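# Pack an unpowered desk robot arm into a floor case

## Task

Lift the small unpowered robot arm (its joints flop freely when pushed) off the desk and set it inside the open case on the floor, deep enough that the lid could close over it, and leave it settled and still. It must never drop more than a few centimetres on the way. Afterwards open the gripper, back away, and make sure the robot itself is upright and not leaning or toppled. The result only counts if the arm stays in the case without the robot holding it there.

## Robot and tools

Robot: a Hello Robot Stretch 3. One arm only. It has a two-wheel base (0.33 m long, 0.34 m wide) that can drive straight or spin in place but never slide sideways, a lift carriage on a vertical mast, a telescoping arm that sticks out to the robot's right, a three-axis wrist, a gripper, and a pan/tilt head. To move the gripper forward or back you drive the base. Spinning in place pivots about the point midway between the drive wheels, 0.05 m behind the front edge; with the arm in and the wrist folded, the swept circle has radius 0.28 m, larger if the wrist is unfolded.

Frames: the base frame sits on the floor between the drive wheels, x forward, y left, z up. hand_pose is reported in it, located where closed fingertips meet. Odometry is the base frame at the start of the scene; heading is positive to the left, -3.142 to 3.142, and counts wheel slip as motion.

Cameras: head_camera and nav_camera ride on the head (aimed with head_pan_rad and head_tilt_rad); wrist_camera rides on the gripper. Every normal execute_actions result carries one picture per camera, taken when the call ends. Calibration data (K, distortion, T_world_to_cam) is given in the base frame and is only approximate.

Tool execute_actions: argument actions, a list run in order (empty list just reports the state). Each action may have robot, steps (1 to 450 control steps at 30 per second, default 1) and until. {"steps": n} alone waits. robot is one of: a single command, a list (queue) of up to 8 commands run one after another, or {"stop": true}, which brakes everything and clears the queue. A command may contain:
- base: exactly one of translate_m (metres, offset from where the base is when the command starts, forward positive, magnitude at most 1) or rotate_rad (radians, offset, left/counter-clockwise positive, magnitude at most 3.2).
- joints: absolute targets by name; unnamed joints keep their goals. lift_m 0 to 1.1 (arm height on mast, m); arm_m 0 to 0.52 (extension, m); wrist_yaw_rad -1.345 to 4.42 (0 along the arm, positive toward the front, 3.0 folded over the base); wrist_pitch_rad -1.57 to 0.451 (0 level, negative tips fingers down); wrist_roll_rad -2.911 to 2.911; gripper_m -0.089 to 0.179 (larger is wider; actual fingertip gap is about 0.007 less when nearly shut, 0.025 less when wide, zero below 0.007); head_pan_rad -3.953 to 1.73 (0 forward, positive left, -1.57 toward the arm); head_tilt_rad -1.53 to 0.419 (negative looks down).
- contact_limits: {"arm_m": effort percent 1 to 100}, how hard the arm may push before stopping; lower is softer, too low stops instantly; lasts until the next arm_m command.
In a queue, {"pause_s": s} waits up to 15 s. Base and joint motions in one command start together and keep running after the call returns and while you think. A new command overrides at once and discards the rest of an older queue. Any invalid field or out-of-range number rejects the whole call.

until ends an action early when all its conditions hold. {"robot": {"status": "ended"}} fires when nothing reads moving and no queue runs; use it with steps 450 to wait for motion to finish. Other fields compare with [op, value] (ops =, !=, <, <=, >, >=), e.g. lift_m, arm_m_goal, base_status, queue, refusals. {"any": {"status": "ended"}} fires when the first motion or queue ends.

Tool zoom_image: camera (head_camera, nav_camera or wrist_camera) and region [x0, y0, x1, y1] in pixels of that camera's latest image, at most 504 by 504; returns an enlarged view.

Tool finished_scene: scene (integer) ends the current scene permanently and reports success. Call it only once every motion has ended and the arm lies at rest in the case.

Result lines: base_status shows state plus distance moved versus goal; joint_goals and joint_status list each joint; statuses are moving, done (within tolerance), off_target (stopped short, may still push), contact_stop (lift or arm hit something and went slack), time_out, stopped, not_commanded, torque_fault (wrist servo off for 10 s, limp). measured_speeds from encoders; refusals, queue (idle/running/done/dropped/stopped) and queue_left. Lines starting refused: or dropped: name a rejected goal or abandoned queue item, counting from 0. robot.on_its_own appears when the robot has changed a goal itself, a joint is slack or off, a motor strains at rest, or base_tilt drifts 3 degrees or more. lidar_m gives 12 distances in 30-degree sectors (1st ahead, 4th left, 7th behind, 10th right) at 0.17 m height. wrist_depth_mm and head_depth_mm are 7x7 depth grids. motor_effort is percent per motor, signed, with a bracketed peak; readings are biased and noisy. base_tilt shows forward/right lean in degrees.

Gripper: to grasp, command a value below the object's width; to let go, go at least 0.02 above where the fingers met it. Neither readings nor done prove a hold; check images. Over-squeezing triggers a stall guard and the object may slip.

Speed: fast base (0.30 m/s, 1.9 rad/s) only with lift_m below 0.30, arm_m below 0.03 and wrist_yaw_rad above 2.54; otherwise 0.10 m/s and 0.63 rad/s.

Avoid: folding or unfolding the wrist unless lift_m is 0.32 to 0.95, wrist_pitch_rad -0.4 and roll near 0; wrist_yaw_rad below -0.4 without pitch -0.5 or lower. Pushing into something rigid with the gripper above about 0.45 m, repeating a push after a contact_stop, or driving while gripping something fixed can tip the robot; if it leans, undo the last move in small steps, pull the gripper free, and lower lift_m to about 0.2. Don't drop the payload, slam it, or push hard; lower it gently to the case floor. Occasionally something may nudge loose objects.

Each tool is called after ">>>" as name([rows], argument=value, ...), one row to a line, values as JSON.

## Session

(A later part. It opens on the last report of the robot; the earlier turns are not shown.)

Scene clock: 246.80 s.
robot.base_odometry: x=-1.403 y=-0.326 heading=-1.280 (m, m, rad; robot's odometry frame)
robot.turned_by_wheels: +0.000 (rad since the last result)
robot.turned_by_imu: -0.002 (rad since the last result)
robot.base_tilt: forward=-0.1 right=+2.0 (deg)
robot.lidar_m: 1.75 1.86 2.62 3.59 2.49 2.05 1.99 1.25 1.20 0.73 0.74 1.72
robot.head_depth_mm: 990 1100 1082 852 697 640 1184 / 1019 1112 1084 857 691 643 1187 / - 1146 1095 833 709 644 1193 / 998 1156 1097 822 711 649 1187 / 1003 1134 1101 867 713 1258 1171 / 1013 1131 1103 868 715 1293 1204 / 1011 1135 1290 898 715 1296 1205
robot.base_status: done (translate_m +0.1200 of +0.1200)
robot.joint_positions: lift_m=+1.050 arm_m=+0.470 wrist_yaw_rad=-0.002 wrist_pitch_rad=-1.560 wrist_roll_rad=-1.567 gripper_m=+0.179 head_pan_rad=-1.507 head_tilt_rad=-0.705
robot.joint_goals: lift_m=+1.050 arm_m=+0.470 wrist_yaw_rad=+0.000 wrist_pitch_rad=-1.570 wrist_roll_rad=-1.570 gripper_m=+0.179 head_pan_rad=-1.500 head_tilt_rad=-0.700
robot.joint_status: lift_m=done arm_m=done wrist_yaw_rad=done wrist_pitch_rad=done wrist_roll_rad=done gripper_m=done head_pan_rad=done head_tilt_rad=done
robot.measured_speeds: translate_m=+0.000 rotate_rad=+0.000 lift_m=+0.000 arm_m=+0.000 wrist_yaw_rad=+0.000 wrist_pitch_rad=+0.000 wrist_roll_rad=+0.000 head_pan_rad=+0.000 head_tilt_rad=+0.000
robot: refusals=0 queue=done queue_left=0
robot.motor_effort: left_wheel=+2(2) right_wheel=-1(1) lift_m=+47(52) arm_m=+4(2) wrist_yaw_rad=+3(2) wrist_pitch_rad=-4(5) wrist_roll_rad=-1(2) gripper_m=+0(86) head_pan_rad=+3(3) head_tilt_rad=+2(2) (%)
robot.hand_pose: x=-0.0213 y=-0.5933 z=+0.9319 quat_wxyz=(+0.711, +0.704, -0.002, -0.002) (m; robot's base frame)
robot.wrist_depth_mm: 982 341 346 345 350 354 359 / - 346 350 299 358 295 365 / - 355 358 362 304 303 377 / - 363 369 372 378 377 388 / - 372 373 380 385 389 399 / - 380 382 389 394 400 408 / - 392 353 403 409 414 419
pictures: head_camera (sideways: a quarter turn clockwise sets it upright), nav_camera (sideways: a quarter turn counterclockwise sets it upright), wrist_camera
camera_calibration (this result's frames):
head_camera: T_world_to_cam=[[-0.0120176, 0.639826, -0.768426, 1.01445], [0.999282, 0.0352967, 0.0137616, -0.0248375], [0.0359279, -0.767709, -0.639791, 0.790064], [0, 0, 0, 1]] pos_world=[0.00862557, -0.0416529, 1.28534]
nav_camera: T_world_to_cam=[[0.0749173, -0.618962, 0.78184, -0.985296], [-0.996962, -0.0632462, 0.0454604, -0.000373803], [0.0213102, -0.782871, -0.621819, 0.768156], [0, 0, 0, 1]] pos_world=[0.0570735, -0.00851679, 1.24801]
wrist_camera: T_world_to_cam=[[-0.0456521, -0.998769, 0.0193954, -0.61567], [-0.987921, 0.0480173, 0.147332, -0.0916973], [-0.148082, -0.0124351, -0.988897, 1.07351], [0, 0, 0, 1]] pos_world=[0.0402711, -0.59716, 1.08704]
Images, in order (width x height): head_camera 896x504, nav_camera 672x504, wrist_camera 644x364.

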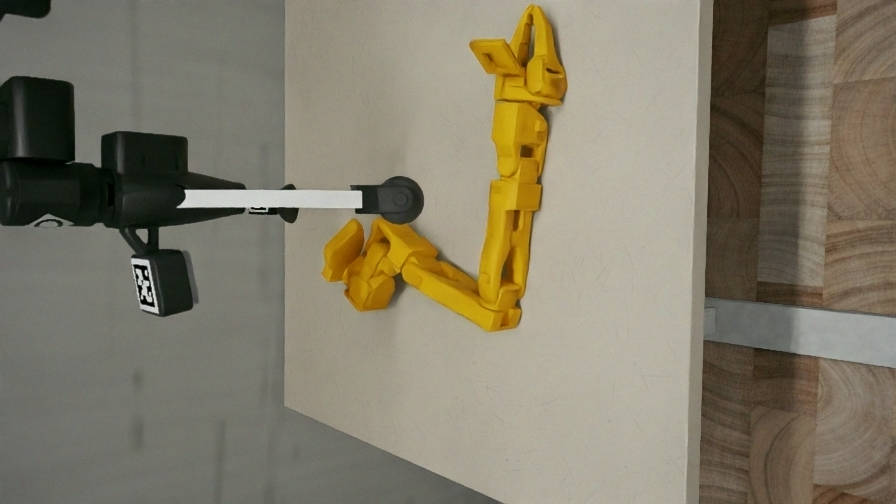

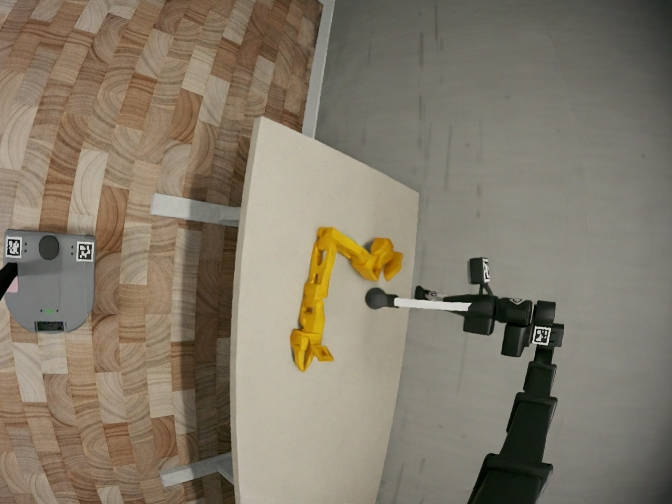

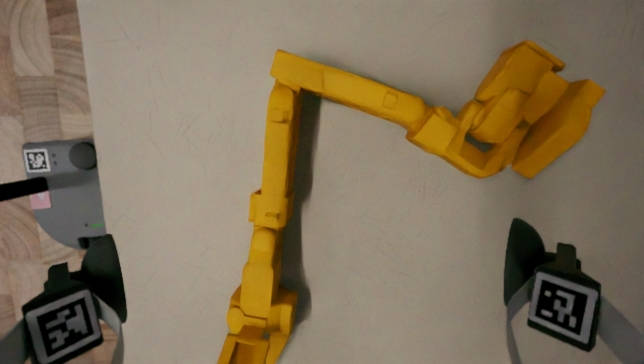

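>>> execute_actions([
  {"robot":[{"base":{"translate_m":0.09},"joints":{"lift_m":0.94,"arm_m":0.478,"wrist_roll_rad":-2.06}}],"steps":450,"until":{"robot":{"status":"ended"}}},
])

Scene clock: 263.70 s.
robot.base_odometry: x=-1.377 y=-0.412 heading=-1.280 (m, m, rad; robot's odometry frame)
robot.turned_by_wheels: +0.000 (rad since the last result)
robot.turned_by_imu: -0.002 (rad since the last result)
robot.base_tilt: forward=-0.1 right=+2.1 (deg)
robot.lidar_m: 1.66 1.76 2.48 3.59 2.57 2.14 2.07 1.33 1.20 0.72 1.23 1.72
robot.head_depth_mm: 978 - 1041 855 688 643 1187 / 963 1146 1081 857 705 645 1189 / 977 - 880 798 709 647 1183 / 1001 1127 1035 862 710 1257 1180 / 1012 1133 1101 864 712 1291 1194 / 1011 1134 1262 893 716 1292 1198 / 1017 1141 1311 1497 1622 1320 1203
robot.base_status: done (translate_m +0.0900 of +0.0900)
robot.joint_positions: lift_m=+0.940 arm_m=+0.478 wrist_yaw_rad=-0.001 wrist_pitch_rad=-1.560 wrist_roll_rad=-2.056 gripper_m=+0.179 head_pan_rad=-1.507 head_tilt_rad=-0.705
robot.joint_goals: lift_m=+0.940 arm_m=+0.478 wrist_yaw_rad=+0.000 wrist_pitch_rad=-1.570 wrist_roll_rad=-2.060 gripper_m=+0.179 head_pan_rad=-1.500 head_tilt_rad=-0.700
robot.joint_status: lift_m=done arm_m=done wrist_yaw_rad=done wrist_pitch_rad=done wrist_roll_rad=done gripper_m=done head_pan_rad=done head_tilt_rad=done
robot.measured_speeds: translate_m=+0.000 rotate_rad=+0.000 lift_m=+0.000 arm_m=+0.000 wrist_yaw_rad=+0.000 wrist_pitch_rad=+0.000 wrist_roll_rad=+0.000 head_pan_rad=+0.000 head_tilt_rad=+0.000
robot: refusals=0 queue=done queue_left=0
robot.motor_effort: left_wheel=+3(7) right_wheel=-2(2) lift_m=+30(49) arm_m=+3(1) wrist_yaw_rad=+2(2) wrist_pitch_rad=-4(4) wrist_roll_rad=-1(2) gripper_m=+0(0) head_pan_rad=+2(2) head_tilt_rad=+2(2) (%)
robot.hand_pose: x=-0.0213 y=-0.6012 z=+0.8225 quat_wxyz=(+0.690, +0.683, +0.171, +0.168) (m; robot's base frame)
robot.wrist_depth_mm: 235 236 239 240 244 245 247 / 240 242 244 248 251 252 256 / 246 247 251 252 256 258 263 / 250 254 258 203 265 267 269 / 258 259 259 263 269 272 278 / - 268 214 274 200 283 285 / - 273 278 281 227 221 208
pictures: head_camera (sideways: a quarter turn clockwise sets it upright), nav_camera (sideways: a quarter turn counterclockwise sets it upright), wrist_camera
camera_calibration (this result's frames):
head_camera: T_world_to_cam=[[-0.0120195, 0.639826, -0.768426, 1.01445], [0.999282, 0.0352996, 0.0137616, -0.0248375], [0.0359301, -0.767709, -0.639791, 0.790064], [0, 0, 0, 1]] pos_world=[0.00862568, -0.0416528, 1.28534]
nav_camera: T_world_to_cam=[[0.0749191, -0.618961, 0.78184, -0.985295], [-0.996962, -0.0632491, 0.0454604, -0.000373805], [0.0213125, -0.782871, -0.621819, 0.768156], [0, 0, 0, 1]] pos_world=[0.0570735, -0.00851664, 1.24801]
wrist_camera: T_world_to_cam=[[0.429722, -0.902782, 0.0179631, -0.55245], [-0.893634, -0.422348, 0.15179, -0.359603], [-0.129447, -0.0812801, -0.988249, 0.923739], [0, 0, 0, 1]] pos_world=[0.0356222, -0.575538, 0.977392]
Images, in order (width x height): head_camera 896x504, nav_camera 672x504, wrist_camera 644x364.

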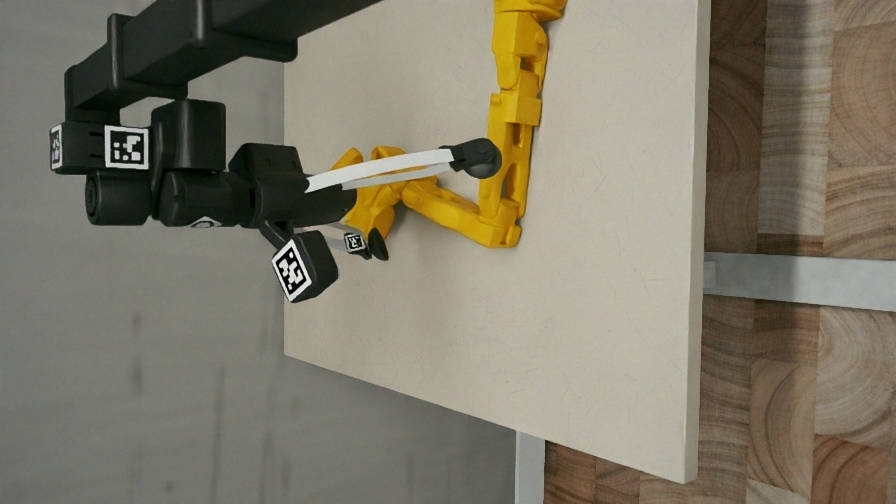

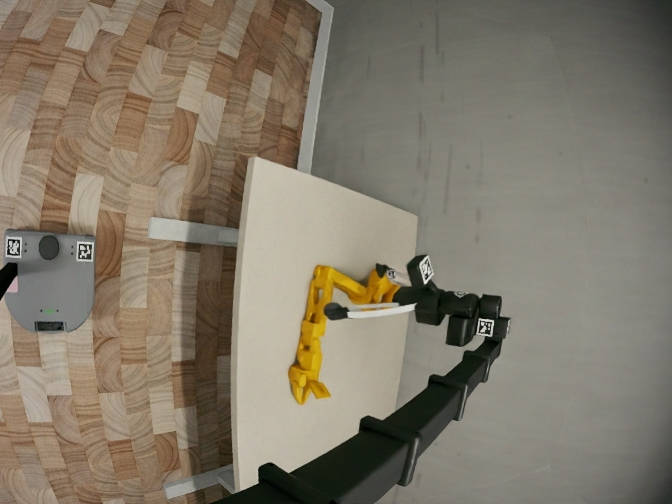

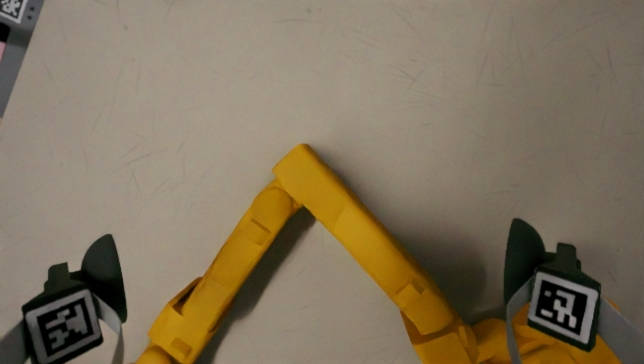

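>>> execute_actions([
  {"robot":[{"base":{"translate_m":-0.013},"joints":{"lift_m":0.868}},{"joints":{"gripper_m":0.08}}],"steps":450,"until":{"robot":{"status":"ended"}}},
])

Scene clock: 272.50 s.
robot.base_odometry: x=-1.380 y=-0.399 heading=-1.280 (m, m, rad; robot's odometry frame)
robot.turned_by_wheels: +0.000 (rad since the last result)
robot.turned_by_imu: -0.002 (rad since the last result)
robot.base_tilt: forward=-0.1 right=+2.0 (deg)
robot.lidar_m: 1.67 1.77 2.49 3.59 2.56 2.12 2.07 1.31 1.20 0.72 1.23 1.71
robot.head_depth_mm: 986 1088 - 764 703 641 1188 / 992 1073 1026 854 710 647 1190 / 998 1075 - 791 712 645 1191 / 990 1125 1138 825 713 648 1186 / 1004 1134 1099 867 716 1295 1170 / 1016 1136 1260 871 716 1291 1200 / 1017 1138 1296 1492 1539 1295 1197
robot.base_status: done (translate_m -0.0130 of -0.0130)
robot.joint_positions: lift_m=+0.868 arm_m=+0.478 wrist_yaw_rad=+0.001 wrist_pitch_rad=-1.567 wrist_roll_rad=-2.063 gripper_m=+0.080 head_pan_rad=-1.507 head_tilt_rad=-0.704
robot.joint_goals: lift_m=+0.868 arm_m=+0.478 wrist_yaw_rad=+0.000 wrist_pitch_rad=-1.570 wrist_roll_rad=-2.060 gripper_m=+0.080 head_pan_rad=-1.500 head_tilt_rad=-0.700
robot.joint_status: lift_m=done arm_m=done wrist_yaw_rad=done wrist_pitch_rad=done wrist_roll_rad=done gripper_m=done head_pan_rad=done head_tilt_rad=done
robot.measured_speeds: translate_m=+0.000 rotate_rad=+0.000 lift_m=+0.000 arm_m=+0.000 wrist_yaw_rad=+0.000 wrist_pitch_rad=+0.000 wrist_roll_rad=+0.000 head_pan_rad=+0.000 head_tilt_rad=+0.000
robot: refusals=0 queue=done queue_left=0
robot.motor_effort: left_wheel=+2(10) right_wheel=-1(7) lift_m=+29(29) arm_m=+3(3) wrist_yaw_rad=-1(1) wrist_pitch_rad=-1(6) wrist_roll_rad=+2(2) gripper_m=-9(95) head_pan_rad=+2(2) head_tilt_rad=+2(2) (%)
robot.hand_pose: x=-0.0213 y=-0.5996 z=+0.7507 quat_wxyz=(+0.687, +0.685, +0.173, +0.172) (m; robot's base frame)
robot.wrist_depth_mm: 169 170 171 173 174 176 178 / 173 174 176 177 179 180 183 / 178 179 180 181 184 184 188 / 182 183 183 128 188 190 192 / 187 187 130 129 192 196 197 / 191 192 131 195 125 201 203 / 196 200 138 201 125 207 208
pictures: head_camera (sideways: a quarter turn clockwise sets it upright), nav_camera (sideways: a quarter turn counterclockwise sets it upright), wrist_camera
camera_calibration (this result's frames):
head_camera: T_world_to_cam=[[-0.0120195, 0.639747, -0.768491, 1.01453], [0.999282, 0.035309, 0.0137645, -0.0248413], [0.0359404, -0.767774, -0.639712, 0.789961], [0, 0, 0, 1]] pos_world=[0.00862613, -0.0416545, 1.28535]
nav_camera: T_world_to_cam=[[0.0749189, -0.618881, 0.781904, -0.985379], [-0.996962, -0.0632524, 0.0454603, -0.000373755], [0.0213228, -0.782934, -0.621739, 0.768052], [0, 0, 0, 1]] pos_world=[0.0570739, -0.00852175, 1.24802]
wrist_camera: T_world_to_cam=[[0.437484, -0.899145, 0.0120393, -0.542882], [-0.889953, -0.431016, 0.149028, -0.351096], [-0.128808, -0.0759117, -0.98876, 0.856475], [0, 0, 0, 1]] pos_world=[0.0353647, -0.574442, 0.905707]
Images, in order (width x height): head_camera 896x504, nav_camera 672x504, wrist_camera 644x364.

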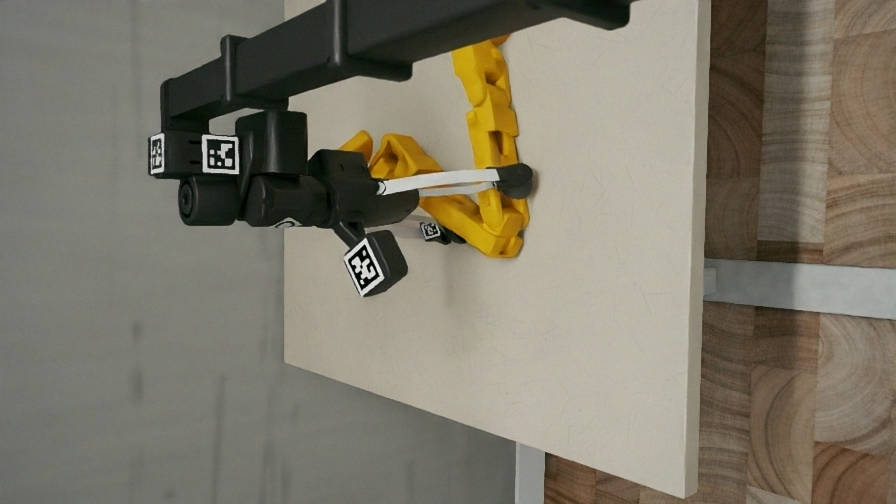

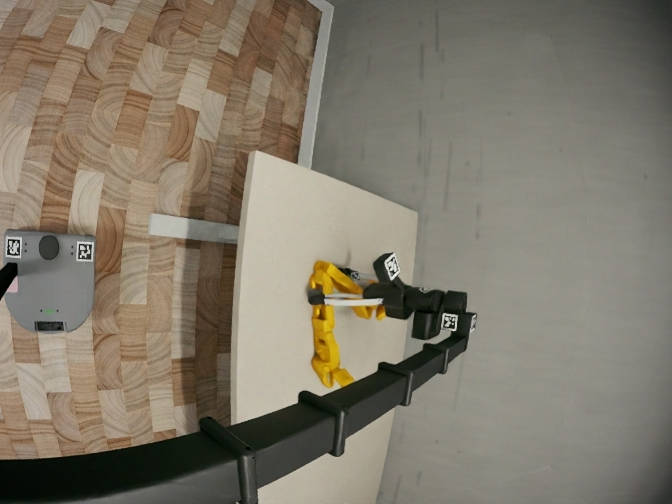

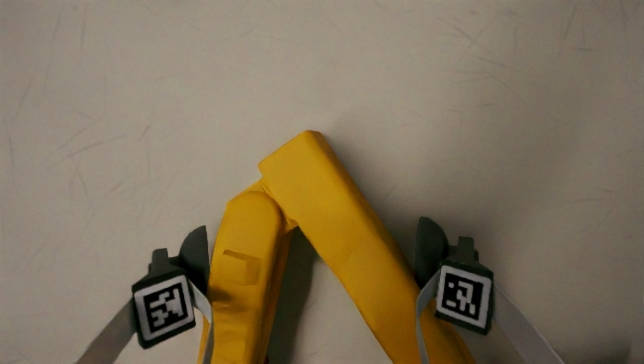

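Working. Close more.

>>> execute_actions([
  {"robot":[{"joints":{"gripper_m":0.03}},{"pause_s":0.5},{"joints":{"gripper_m":0.13}},{"joints":{"lift_m":1.05}}],"steps":450,"until":{"robot":{"status":"ended"}}},
])

Scene clock: 283.10 s.
robot.base_odometry: x=-1.380 y=-0.399 heading=-1.280 (m, m, rad; robot's odometry frame)
robot.turned_by_wheels: +0.000 (rad since the last result)
robot.turned_by_imu: -0.002 (rad since the last result)
robot.base_tilt: forward=-0.1 right=+2.1 (deg)
robot.lidar_m: 1.68 1.78 2.50 3.59 2.56 2.13 2.07 1.31 1.20 0.72 1.23 1.72
robot.head_depth_mm: 989 1103 1081 851 704 639 1184 / 1020 1109 1088 814 707 646 1185 / - - 1093 782 710 644 1193 / 999 1163 1057 863 711 646 1184 / 1008 1131 1109 868 715 1285 1177 / 1013 1140 1266 864 715 1296 1202 / 1021 1146 1293 1516 1556 1292 1193
robot.base_status: done (translate_m -0.0130 of -0.0130)
robot.joint_positions: lift_m=+1.050 arm_m=+0.478 wrist_yaw_rad=+0.002 wrist_pitch_rad=-1.559 wrist_roll_rad=-2.064 gripper_m=+0.130 head_pan_rad=-1.507 head_tilt_rad=-0.704
robot.joint_goals: lift_m=+1.050 arm_m=+0.478 wrist_yaw_rad=+0.000 wrist_pitch_rad=-1.570 wrist_roll_rad=-2.060 gripper_m=+0.130 head_pan_rad=-1.500 head_tilt_rad=-0.700
robot.joint_status: lift_m=done arm_m=done wrist_yaw_rad=done wrist_pitch_rad=done wrist_roll_rad=done gripper_m=done head_pan_rad=done head_tilt_rad=done
robot.measured_speeds: translate_m=+0.000 rotate_rad=+0.000 lift_m=+0.000 arm_m=+0.000 wrist_yaw_rad=+0.000 wrist_pitch_rad=+0.000 wrist_roll_rad=+0.000 head_pan_rad=+0.000 head_tilt_rad=+0.000
robot: refusals=0 queue=done queue_left=0
robot.motor_effort: left_wheel=+3(7) right_wheel=-2(5) lift_m=+47(48) arm_m=+3(3) wrist_yaw_rad=-2(5) wrist_pitch_rad=-5(13) wrist_roll_rad=+2(4) gripper_m=+0(98) head_pan_rad=+3(3) head_tilt_rad=+2(2) (%)
robot.hand_pose: x=-0.0213 y=-0.6017 z=+0.9319 quat_wxyz=(+0.689, +0.682, +0.174, +0.172) (m; robot's base frame)
robot.wrist_depth_mm: - 340 342 347 349 355 919 / - 345 351 355 357 362 367 / - 355 358 360 364 371 372 / - 362 365 312 376 380 389 / - 370 378 322 385 391 395 / 384 - 385 335 334 399 407 / 390 394 400 351 334 416 420
pictures: head_camera (sideways: a quarter turn clockwise sets it upright), nav_camera (sideways: a quarter turn counterclockwise sets it upright), wrist_camera
camera_calibration (this result's frames):
head_camera: T_world_to_cam=[[-0.0120259, 0.639737, -0.7685, 1.01454], [0.999281, 0.03532, 0.0137649, -0.0248418], [0.0359493, -0.767782, -0.639702, 0.789948], [0, 0, 0, 1]] pos_world=[0.00862659, -0.0416547, 1.28535]
nav_camera: T_world_to_cam=[[0.074925, -0.61887, 0.781912, -0.985389], [-0.996961, -0.0632626, 0.0454603, -0.000373753], [0.0213318, -0.782942, -0.621729, 0.768039], [0, 0, 0, 1]] pos_world=[0.057074, -0.00852188, 1.24802]
wrist_camera: T_world_to_cam=[[0.439301, -0.898133, 0.0192774, -0.553037], [-0.889082, -0.4316, 0.152496, -0.38259], [-0.128642, -0.0841309, -0.988116, 1.02992], [0, 0, 0, 1]] pos_world=[0.0352863, -0.575179, 1.08668]
Images, in order (width x height): head_camera 896x504, nav_camera 672x504, wrist_camera 644x364.

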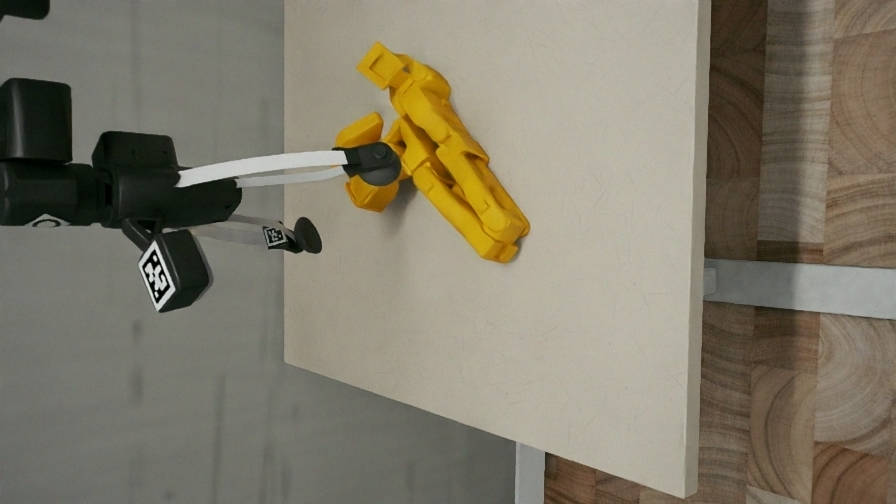

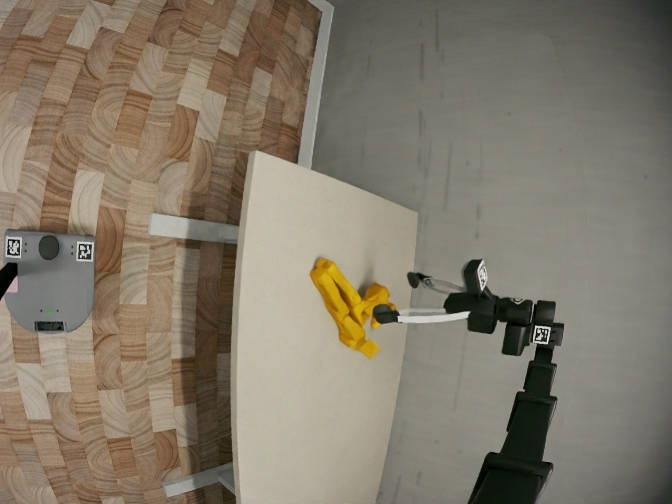

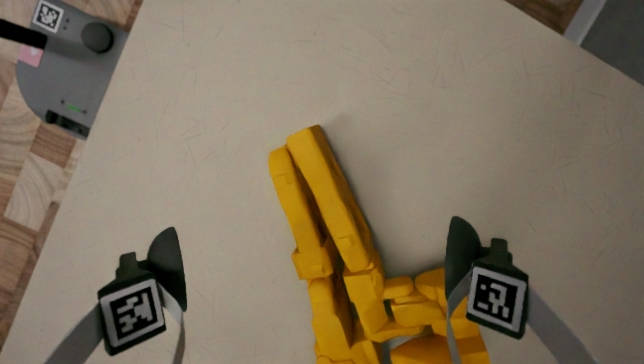

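>>> execute_actions([
  {"robot":[{"base":{"translate_m":-0.08},"joints":{"arm_m":0.52,"wrist_roll_rad":-2.43,"gripper_m":0.179}}],"steps":450,"until":{"robot":{"status":"ended"}}},
])

Scene clock: 293.47 s.
robot.base_odometry: x=-1.403 y=-0.323 heading=-1.280 (m, m, rad; robot's odometry frame)
robot.turned_by_wheels: +0.000 (rad since the last result)
robot.turned_by_imu: -0.001 (rad since the last result)
robot.base_tilt: forward=-0.1 right=+2.1 (deg)
robot.lidar_m: 1.75 1.87 2.62 3.58 2.48 2.04 1.99 1.24 1.20 0.73 0.74 1.72
robot.head_depth_mm: 998 1097 1086 855 705 642 1181 / 1006 1102 1105 830 709 645 1194 / - 1153 1093 808 710 645 1183 / 1000 1157 1096 791 709 645 1195 / 1004 1122 1099 867 713 651 1173 / 1008 1128 1108 869 717 1288 1196 / 1015 1135 1288 899 719 1297 1201
robot.base_status: done (translate_m -0.0800 of -0.0800)
robot.joint_positions: lift_m=+1.050 arm_m=+0.519 wrist_yaw_rad=+0.001 wrist_pitch_rad=-1.559 wrist_roll_rad=-2.426 gripper_m=+0.179 head_pan_rad=-1.507 head_tilt_rad=-0.704
robot.joint_goals: lift_m=+1.050 arm_m=+0.520 wrist_yaw_rad=+0.000 wrist_pitch_rad=-1.570 wrist_roll_rad=-2.430 gripper_m=+0.179 head_pan_rad=-1.500 head_tilt_rad=-0.700
robot.joint_status: lift_m=done arm_m=done wrist_yaw_rad=done wrist_pitch_rad=done wrist_roll_rad=done gripper_m=done head_pan_rad=done head_tilt_rad=done
robot.measured_speeds: translate_m=+0.000 rotate_rad=+0.000 lift_m=+0.000 arm_m=+0.000 wrist_yaw_rad=+0.000 wrist_pitch_rad=+0.000 wrist_roll_rad=+0.000 head_pan_rad=+0.000 head_tilt_rad=+0.000
robot: refusals=0 queue=done queue_left=0
robot.motor_effort: left_wheel=+3(3) right_wheel=-1(5) lift_m=+46(47) arm_m=+4(8) wrist_yaw_rad=-1(1) wrist_pitch_rad=-5(5) wrist_roll_rad=-1(0) gripper_m=+0(87) head_pan_rad=+4(4) head_tilt_rad=+2(2) (%)
robot.hand_pose: x=-0.0213 y=-0.6429 z=+0.9319 quat_wxyz=(+0.647, +0.640, +0.296, +0.292) (m; robot's base frame)
robot.wrist_depth_mm: 996 338 341 340 346 351 357 / 347 344 350 297 356 355 363 / 352 355 358 356 368 372 375 / 361 365 367 324 376 378 384 / 373 371 378 321 318 394 397 / 378 385 388 333 308 403 408 / - 393 398 400 409 418 418
pictures: head_camera (sideways: a quarter turn clockwise sets it upright), nav_camera (sideways: a quarter turn counterclockwise sets it upright), wrist_camera
camera_calibration (this result's frames):
head_camera: T_world_to_cam=[[-0.0120252, 0.639729, -0.768507, 1.01455], [0.999281, 0.03532, 0.0137652, -0.0248422], [0.0359496, -0.767789, -0.639694, 0.789937], [0, 0, 0, 1]] pos_world=[0.0086266, -0.0416549, 1.28535]
nav_camera: T_world_to_cam=[[0.0749244, -0.618861, 0.781919, -0.985398], [-0.996961, -0.063262, 0.0454603, -0.000373747], [0.0213321, -0.782949, -0.621721, 0.768027], [0, 0, 0, 1]] pos_world=[0.0570741, -0.00852248, 1.24802]
wrist_camera: T_world_to_cam=[[0.728949, -0.684368, 0.0165326, -0.443858], [-0.678018, -0.718432, 0.155393, -0.5829], [-0.0944682, -0.124483, -0.987714, 1.00088], [0, 0, 0, 1]] pos_world=[0.0228848, -0.597944, 1.0865]
Images, in order (width x height): head_camera 896x504, nav_camera 672x504, wrist_camera 644x364.

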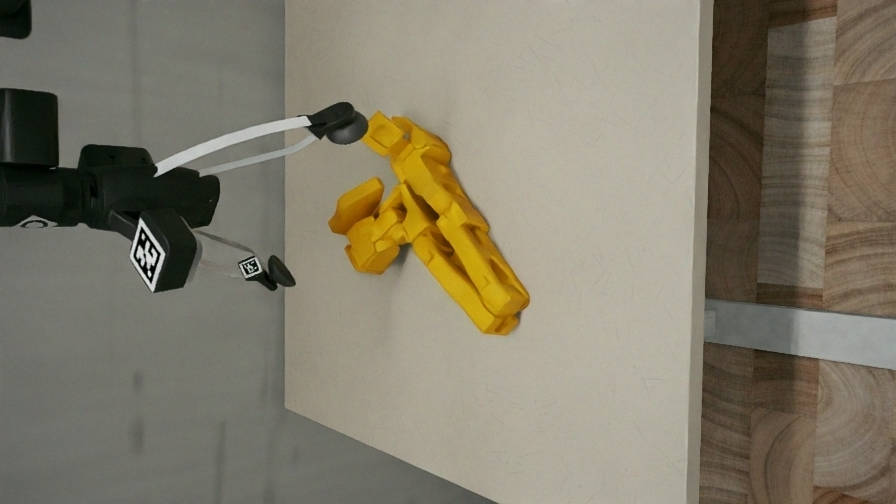

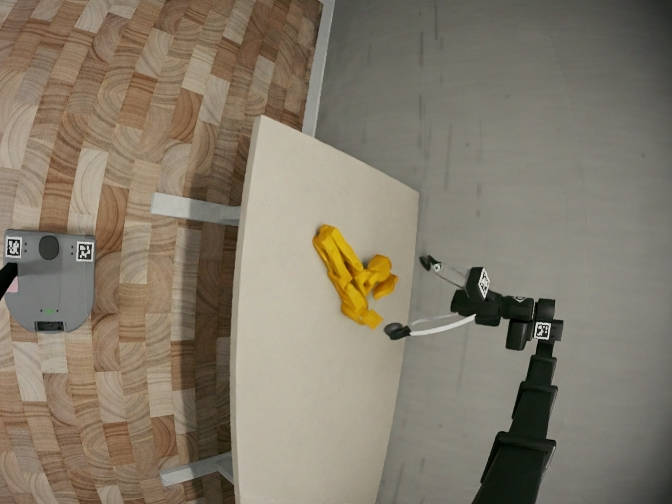

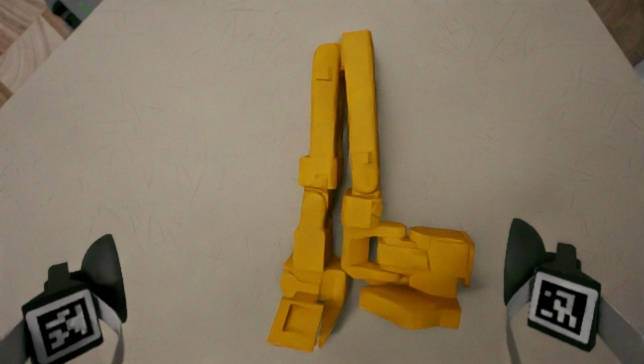

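>>> execute_actions([
  {"robot":[{"base":{"translate_m":0.018},"joints":{"wrist_pitch_rad":-1.47,"gripper_m":0.13,"lift_m":0.92}}],"steps":450,"until":{"robot":{"status":"ended"}}},
])

Scene clock: 305.50 s.
robot.base_odometry: x=-1.398 y=-0.340 heading=-1.280 (m, m, rad; robot's odometry frame)
robot.turned_by_wheels: +0.000 (rad since the last result)
robot.turned_by_imu: -0.001 (rad since the last result)
robot.base_tilt: forward=-0.2 right=+2.1 (deg)
robot.lidar_m: 1.73 1.84 2.59 3.58 2.51 2.07 2.01 1.26 1.19 0.73 1.22 1.72
robot.head_depth_mm: 974 - 1004 858 707 641 1188 / 976 1141 1087 831 709 643 1188 / 975 - 1041 806 706 646 1197 / 1002 1120 1060 791 711 646 1190 / 1003 1129 1101 866 713 1244 1171 / 1009 1134 1096 867 714 1286 1206 / 1018 1140 1299 1405 717 1296 1201
robot.base_status: done (translate_m +0.0180 of +0.0180)
robot.joint_positions: lift_m=+0.920 arm_m=+0.519 wrist_yaw_rad=+0.001 wrist_pitch_rad=-1.471 wrist_roll_rad=-2.427 gripper_m=+0.130 head_pan_rad=-1.507 head_tilt_rad=-0.704
robot.joint_goals: lift_m=+0.920 arm_m=+0.520 wrist_yaw_rad=+0.000 wrist_pitch_rad=-1.470 wrist_roll_rad=-2.430 gripper_m=+0.130 head_pan_rad=-1.500 head_tilt_rad=-0.700
robot.joint_status: lift_m=done arm_m=done wrist_yaw_rad=done wrist_pitch_rad=done wrist_roll_rad=done gripper_m=done head_pan_rad=done head_tilt_rad=done
robot.measured_speeds: translate_m=+0.000 rotate_rad=+0.000 lift_m=+0.000 arm_m=+0.000 wrist_yaw_rad=+0.000 wrist_pitch_rad=+0.000 wrist_roll_rad=+0.000 head_pan_rad=+0.000 head_tilt_rad=+0.000
robot: refusals=0 queue=done queue_left=0
robot.motor_effort: left_wheel=+2(7) right_wheel=-2(3) lift_m=+28(48) arm_m=+3(5) wrist_yaw_rad=-1(1) wrist_pitch_rad=+0(7) wrist_roll_rad=-1(1) gripper_m=+0(86) head_pan_rad=+3(3) head_tilt_rad=+2(2) (%)
robot.hand_pose: x=-0.0213 y=-0.6656 z=+0.8016 quat_wxyz=(+0.674, +0.611, +0.308, +0.279) (m; robot's base frame)
robot.wrist_depth_mm: 199 204 204 154 219 224 229 / 206 211 212 159 227 233 239 / 213 218 220 162 234 242 250 / 220 225 225 174 244 251 259 / 227 232 238 180 254 262 268 / 238 - 243 192 198 273 280 / 245 254 191 205 193 182 297
pictures: head_camera (sideways: a quarter turn clockwise sets it upright), nav_camera (sideways: a quarter turn counterclockwise sets it upright), wrist_camera
camera_calibration (this result's frames):
head_camera: T_world_to_cam=[[-0.0120255, 0.639729, -0.768507, 1.01455], [0.999281, 0.0353204, 0.0137652, -0.0248422], [0.0359499, -0.767789, -0.639694, 0.789937], [0, 0, 0, 1]] pos_world=[0.00862661, -0.0416549, 1.28535]
nav_camera: T_world_to_cam=[[0.0749246, -0.618861, 0.781919, -0.985398], [-0.996961, -0.0632624, 0.0454603, -0.000373748], [0.0213324, -0.782949, -0.62172, 0.768027], [0, 0, 0, 1]] pos_world=[0.0570741, -0.00852247, 1.24802]
wrist_camera: T_world_to_cam=[[0.729074, -0.680092, 0.0769837, -0.502902], [-0.677902, -0.702028, 0.218188, -0.618405], [-0.0943431, -0.211263, -0.972866, 0.799749], [0, 0, 0, 1]] pos_world=[0.022886, -0.6072, 0.951692]
Images, in order (width x height): head_camera 896x504, nav_camera 672x504, wrist_camera 644x364.

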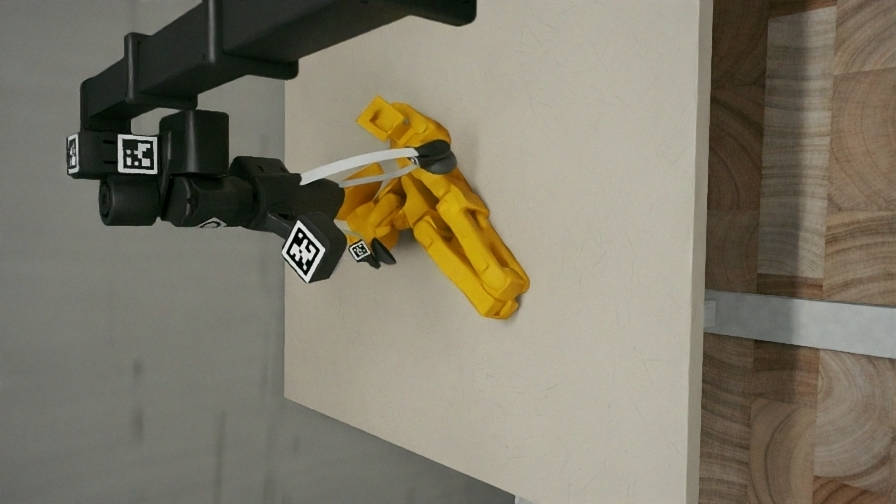

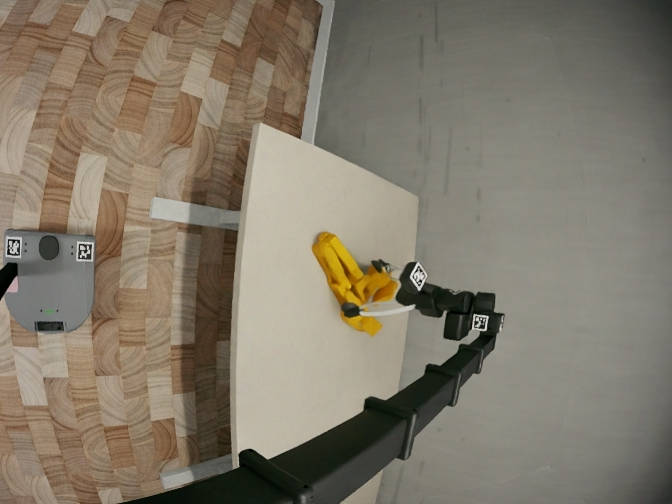

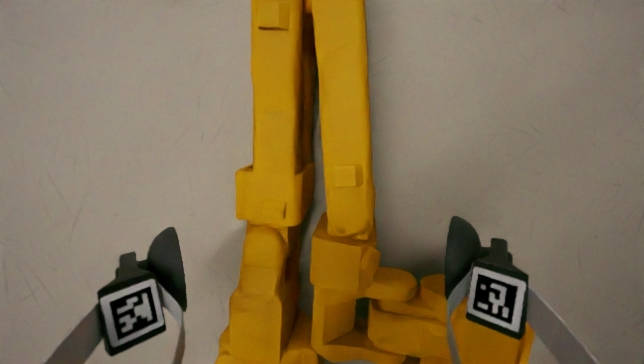

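>>> execute_actions([
  {"robot":[{"joints":{"lift_m":0.866}},{"joints":{"gripper_m":0.0}},{"pause_s":0.3},{"joints":{"lift_m":0.89}}],"steps":450,"until":{"robot":{"status":"ended"}}},
])

Scene clock: 313.77 s.
robot.base_odometry: x=-1.398 y=-0.340 heading=-1.280 (m, m, rad; robot's odometry frame)
robot.turned_by_wheels: +0.000 (rad since the last result)
robot.turned_by_imu: -0.002 (rad since the last result)
robot.base_tilt: forward=-0.1 right=+2.0 (deg)
robot.lidar_m: 1.73 1.84 2.59 3.59 2.50 2.07 2.00 1.26 1.20 0.73 1.22 1.72
robot.head_depth_mm: 986 1081 - 843 703 642 1179 / 989 - 1093 829 709 642 1181 / 993 - 1048 789 707 645 1188 / 994 1118 1149 748 712 645 1196 / 1009 1126 1099 864 713 1248 1181 / 1008 1134 1101 866 714 1300 1200 / 1018 1140 1292 1401 717 1292 1194
robot.base_status: done (translate_m +0.0180 of +0.0180)
robot.joint_positions: lift_m=+0.889 arm_m=+0.519 wrist_yaw_rad=+0.000 wrist_pitch_rad=-1.465 wrist_roll_rad=-2.432 gripper_m=+0.005 head_pan_rad=-1.507 head_tilt_rad=-0.704
robot.joint_goals: lift_m=+0.890 arm_m=+0.520 wrist_yaw_rad=+0.000 wrist_pitch_rad=-1.470 wrist_roll_rad=-2.430 gripper_m=+0.003 head_pan_rad=-1.500 head_tilt_rad=-0.700
robot.joint_status: lift_m=done arm_m=done wrist_yaw_rad=done wrist_pitch_rad=done wrist_roll_rad=done gripper_m=done head_pan_rad=done head_tilt_rad=done
robot.measured_speeds: translate_m=+0.000 rotate_rad=+0.000 lift_m=+0.000 arm_m=+0.000 wrist_yaw_rad=+0.000 wrist_pitch_rad=+0.000 wrist_roll_rad=+0.000 head_pan_rad=+0.000 head_tilt_rad=+0.000
robot: refusals=0 queue=done queue_left=0
robot.motor_effort: left_wheel=+3(4) right_wheel=-2(3) lift_m=+53(53) arm_m=+2(3) wrist_yaw_rad=+0(0) wrist_pitch_rad=-2(3) wrist_roll_rad=+1(2) gripper_m=-24(99) head_pan_rad=+3(3) head_tilt_rad=+2(2) (%)
robot.hand_pose: x=-0.0213 y=-0.6670 z=+0.7708 quat_wxyz=(+0.675, +0.608, +0.311, +0.279) (m; robot's base frame)
robot.wrist_depth_mm: 172 174 174 93 92 194 199 / 177 181 182 97 194 201 207 / 183 187 188 103 201 208 215 / 189 194 194 109 210 217 224 / 197 202 120 115 218 226 233 / 204 208 126 124 113 236 244 / 213 216 130 130 151 206 255
pictures: head_camera (sideways: a quarter turn clockwise sets it upright), nav_camera (sideways: a quarter turn counterclockwise sets it upright), wrist_camera
camera_calibration (this result's frames):
head_camera: T_world_to_cam=[[-0.0120252, 0.639729, -0.768507, 1.01455], [0.999281, 0.03532, 0.0137652, -0.0248422], [0.0359496, -0.767789, -0.639694, 0.789937], [0, 0, 0, 1]] pos_world=[0.0086266, -0.0416549, 1.28535]
nav_camera: T_world_to_cam=[[0.0749244, -0.618861, 0.781919, -0.985398], [-0.996961, -0.063262, 0.0454603, -0.000373747], [0.0213321, -0.782949, -0.62172, 0.768027], [0, 0, 0, 1]] pos_world=[0.0570741, -0.00852249, 1.24802]
wrist_camera: T_world_to_cam=[[0.732332, -0.67621, 0.0801838, -0.5013], [-0.674447, -0.704064, 0.222294, -0.617121], [-0.0938628, -0.216873, -0.971677, 0.764806], [0, 0, 0, 1]] pos_world=[0.022689, -0.607611, 0.920522]
Images, in order (width x height): head_camera 896x504, nav_camera 672x504, wrist_camera 644x364.

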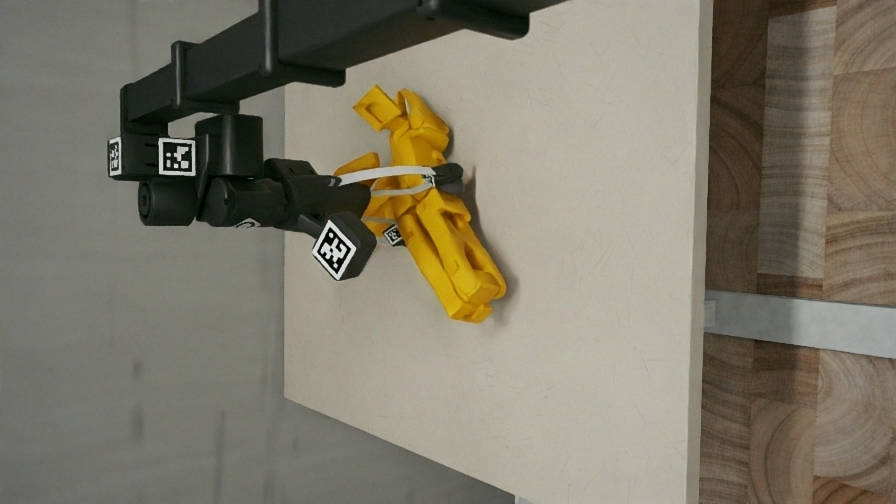

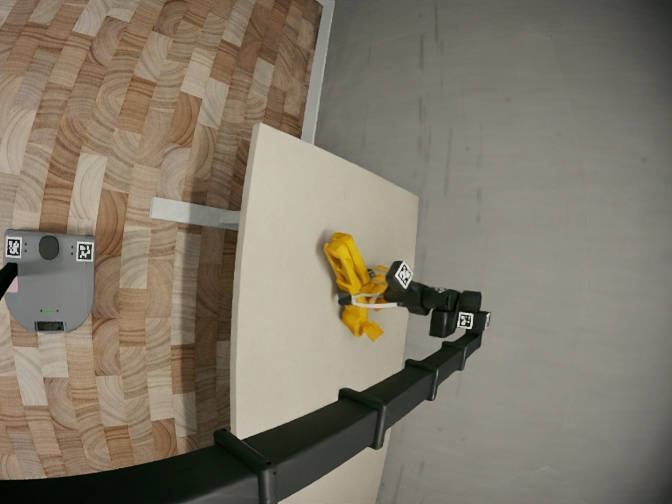

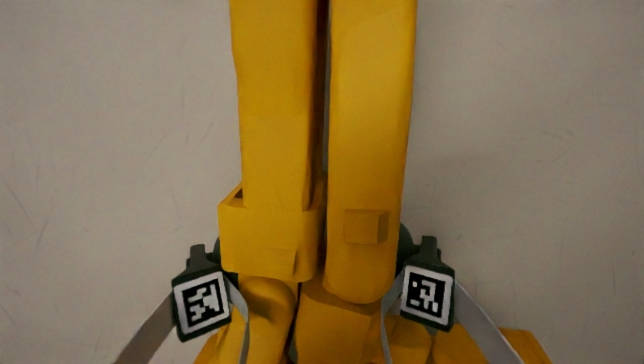

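>>> execute_actions([
  {"robot":[{"joints":{"lift_m":0.92}},{"pause_s":1}],"steps":450,"until":{"robot":{"status":"ended"}}},
])

Scene clock: 319.77 s.
robot.base_odometry: x=-1.398 y=-0.340 heading=-1.280 (m, m, rad; robot's odometry frame)
robot.turned_by_wheels: +0.000 (rad since the last result)
robot.turned_by_imu: -0.002 (rad since the last result)
robot.base_tilt: forward=-0.1 right=+2.0 (deg)
robot.lidar_m: 1.74 1.84 2.59 3.59 2.51 2.07 2.01 1.26 1.20 0.73 1.22 1.71
robot.head_depth_mm: 985 - 1010 855 704 642 1185 / 973 1138 1083 823 703 643 1187 / 982 - 828 812 709 645 1189 / 999 1121 1017 735 711 647 1190 / 1002 1123 1101 841 715 1257 1170 / 1006 1127 1108 867 716 1285 1191 / 1010 1140 1301 1402 715 1289 1195
robot.base_status: done (translate_m +0.0180 of +0.0180)
robot.joint_positions: lift_m=+0.919 arm_m=+0.519 wrist_yaw_rad=+0.000 wrist_pitch_rad=-1.465 wrist_roll_rad=-2.432 gripper_m=+0.014 head_pan_rad=-1.507 head_tilt_rad=-0.704
robot.joint_goals: lift_m=+0.920 arm_m=+0.520 wrist_yaw_rad=+0.000 wrist_pitch_rad=-1.470 wrist_roll_rad=-2.430 gripper_m=+0.013 head_pan_rad=-1.500 head_tilt_rad=-0.700
robot.joint_status: lift_m=done arm_m=done wrist_yaw_rad=done wrist_pitch_rad=done wrist_roll_rad=done gripper_m=done head_pan_rad=done head_tilt_rad=done
robot.measured_speeds: translate_m=+0.000 rotate_rad=+0.000 lift_m=+0.000 arm_m=+0.000 wrist_yaw_rad=+0.000 wrist_pitch_rad=+0.000 wrist_roll_rad=+0.000 head_pan_rad=+0.000 head_tilt_rad=+0.000
robot: refusals=0 queue=done queue_left=0
robot.on_its_own: gripper_m is held at +0.013, not at your +0.000, by its stall guard, which is not easing now
robot.motor_effort: left_wheel=+3(3) right_wheel=-1(2) lift_m=+52(60) arm_m=+3(3) wrist_yaw_rad=+0(0) wrist_pitch_rad=-2(2) wrist_roll_rad=+1(1) gripper_m=-21(23) head_pan_rad=+3(3) head_tilt_rad=+2(2) (%)
robot.hand_pose: x=-0.0213 y=-0.6670 z=+0.8008 quat_wxyz=(+0.675, +0.608, +0.311, +0.279) (m; robot's base frame)
robot.wrist_depth_mm: 197 202 202 93 92 223 229 / 204 208 210 96 94 231 237 / 211 216 217 103 231 239 247 / 218 224 224 109 240 250 257 / 228 233 120 115 250 261 268 / 235 240 126 124 114 271 280 / 243 251 131 131 152 174 296
pictures: head_camera (sideways: a quarter turn clockwise sets it upright), nav_camera (sideways: a quarter turn counterclockwise sets it upright), wrist_camera
camera_calibration (this result's frames):
head_camera: T_world_to_cam=[[-0.0120253, 0.639729, -0.768507, 1.01455], [0.999281, 0.0353201, 0.0137652, -0.0248422], [0.0359497, -0.767789, -0.639694, 0.789937], [0, 0, 0, 1]] pos_world=[0.0086266, -0.0416549, 1.28535]
nav_camera: T_world_to_cam=[[0.0749244, -0.618861, 0.781919, -0.985398], [-0.996961, -0.0632621, 0.0454603, -0.000373747], [0.0213322, -0.782949, -0.62172, 0.768027], [0, 0, 0, 1]] pos_world=[0.0570741, -0.00852248, 1.24802]
wrist_camera: T_world_to_cam=[[0.732332, -0.676211, 0.0801798, -0.503701], [-0.674448, -0.704065, 0.22229, -0.623785], [-0.0938629, -0.216867, -0.971678, 0.793954], [0, 0, 0, 1]] pos_world=[0.022689, -0.607611, 0.950516]
Images, in order (width x height): head_camera 896x504, nav_camera 672x504, wrist_camera 644x364.

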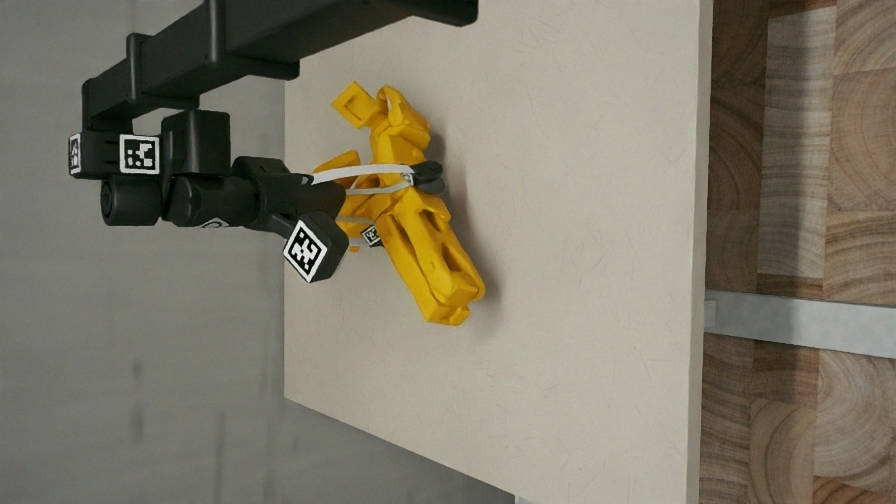

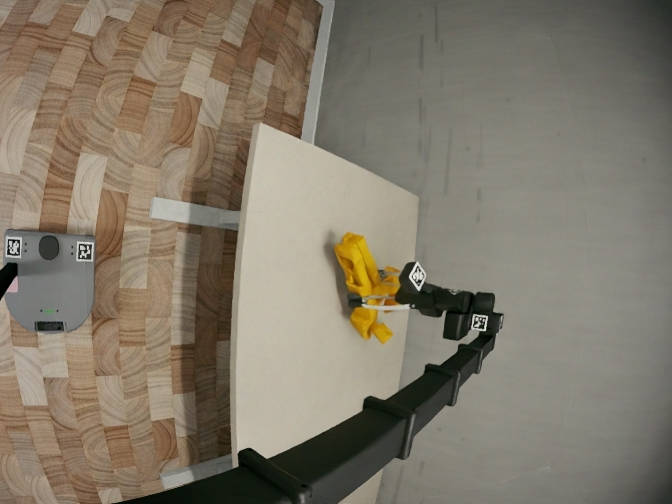

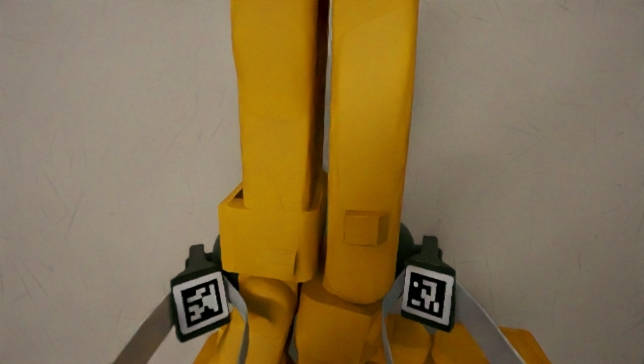

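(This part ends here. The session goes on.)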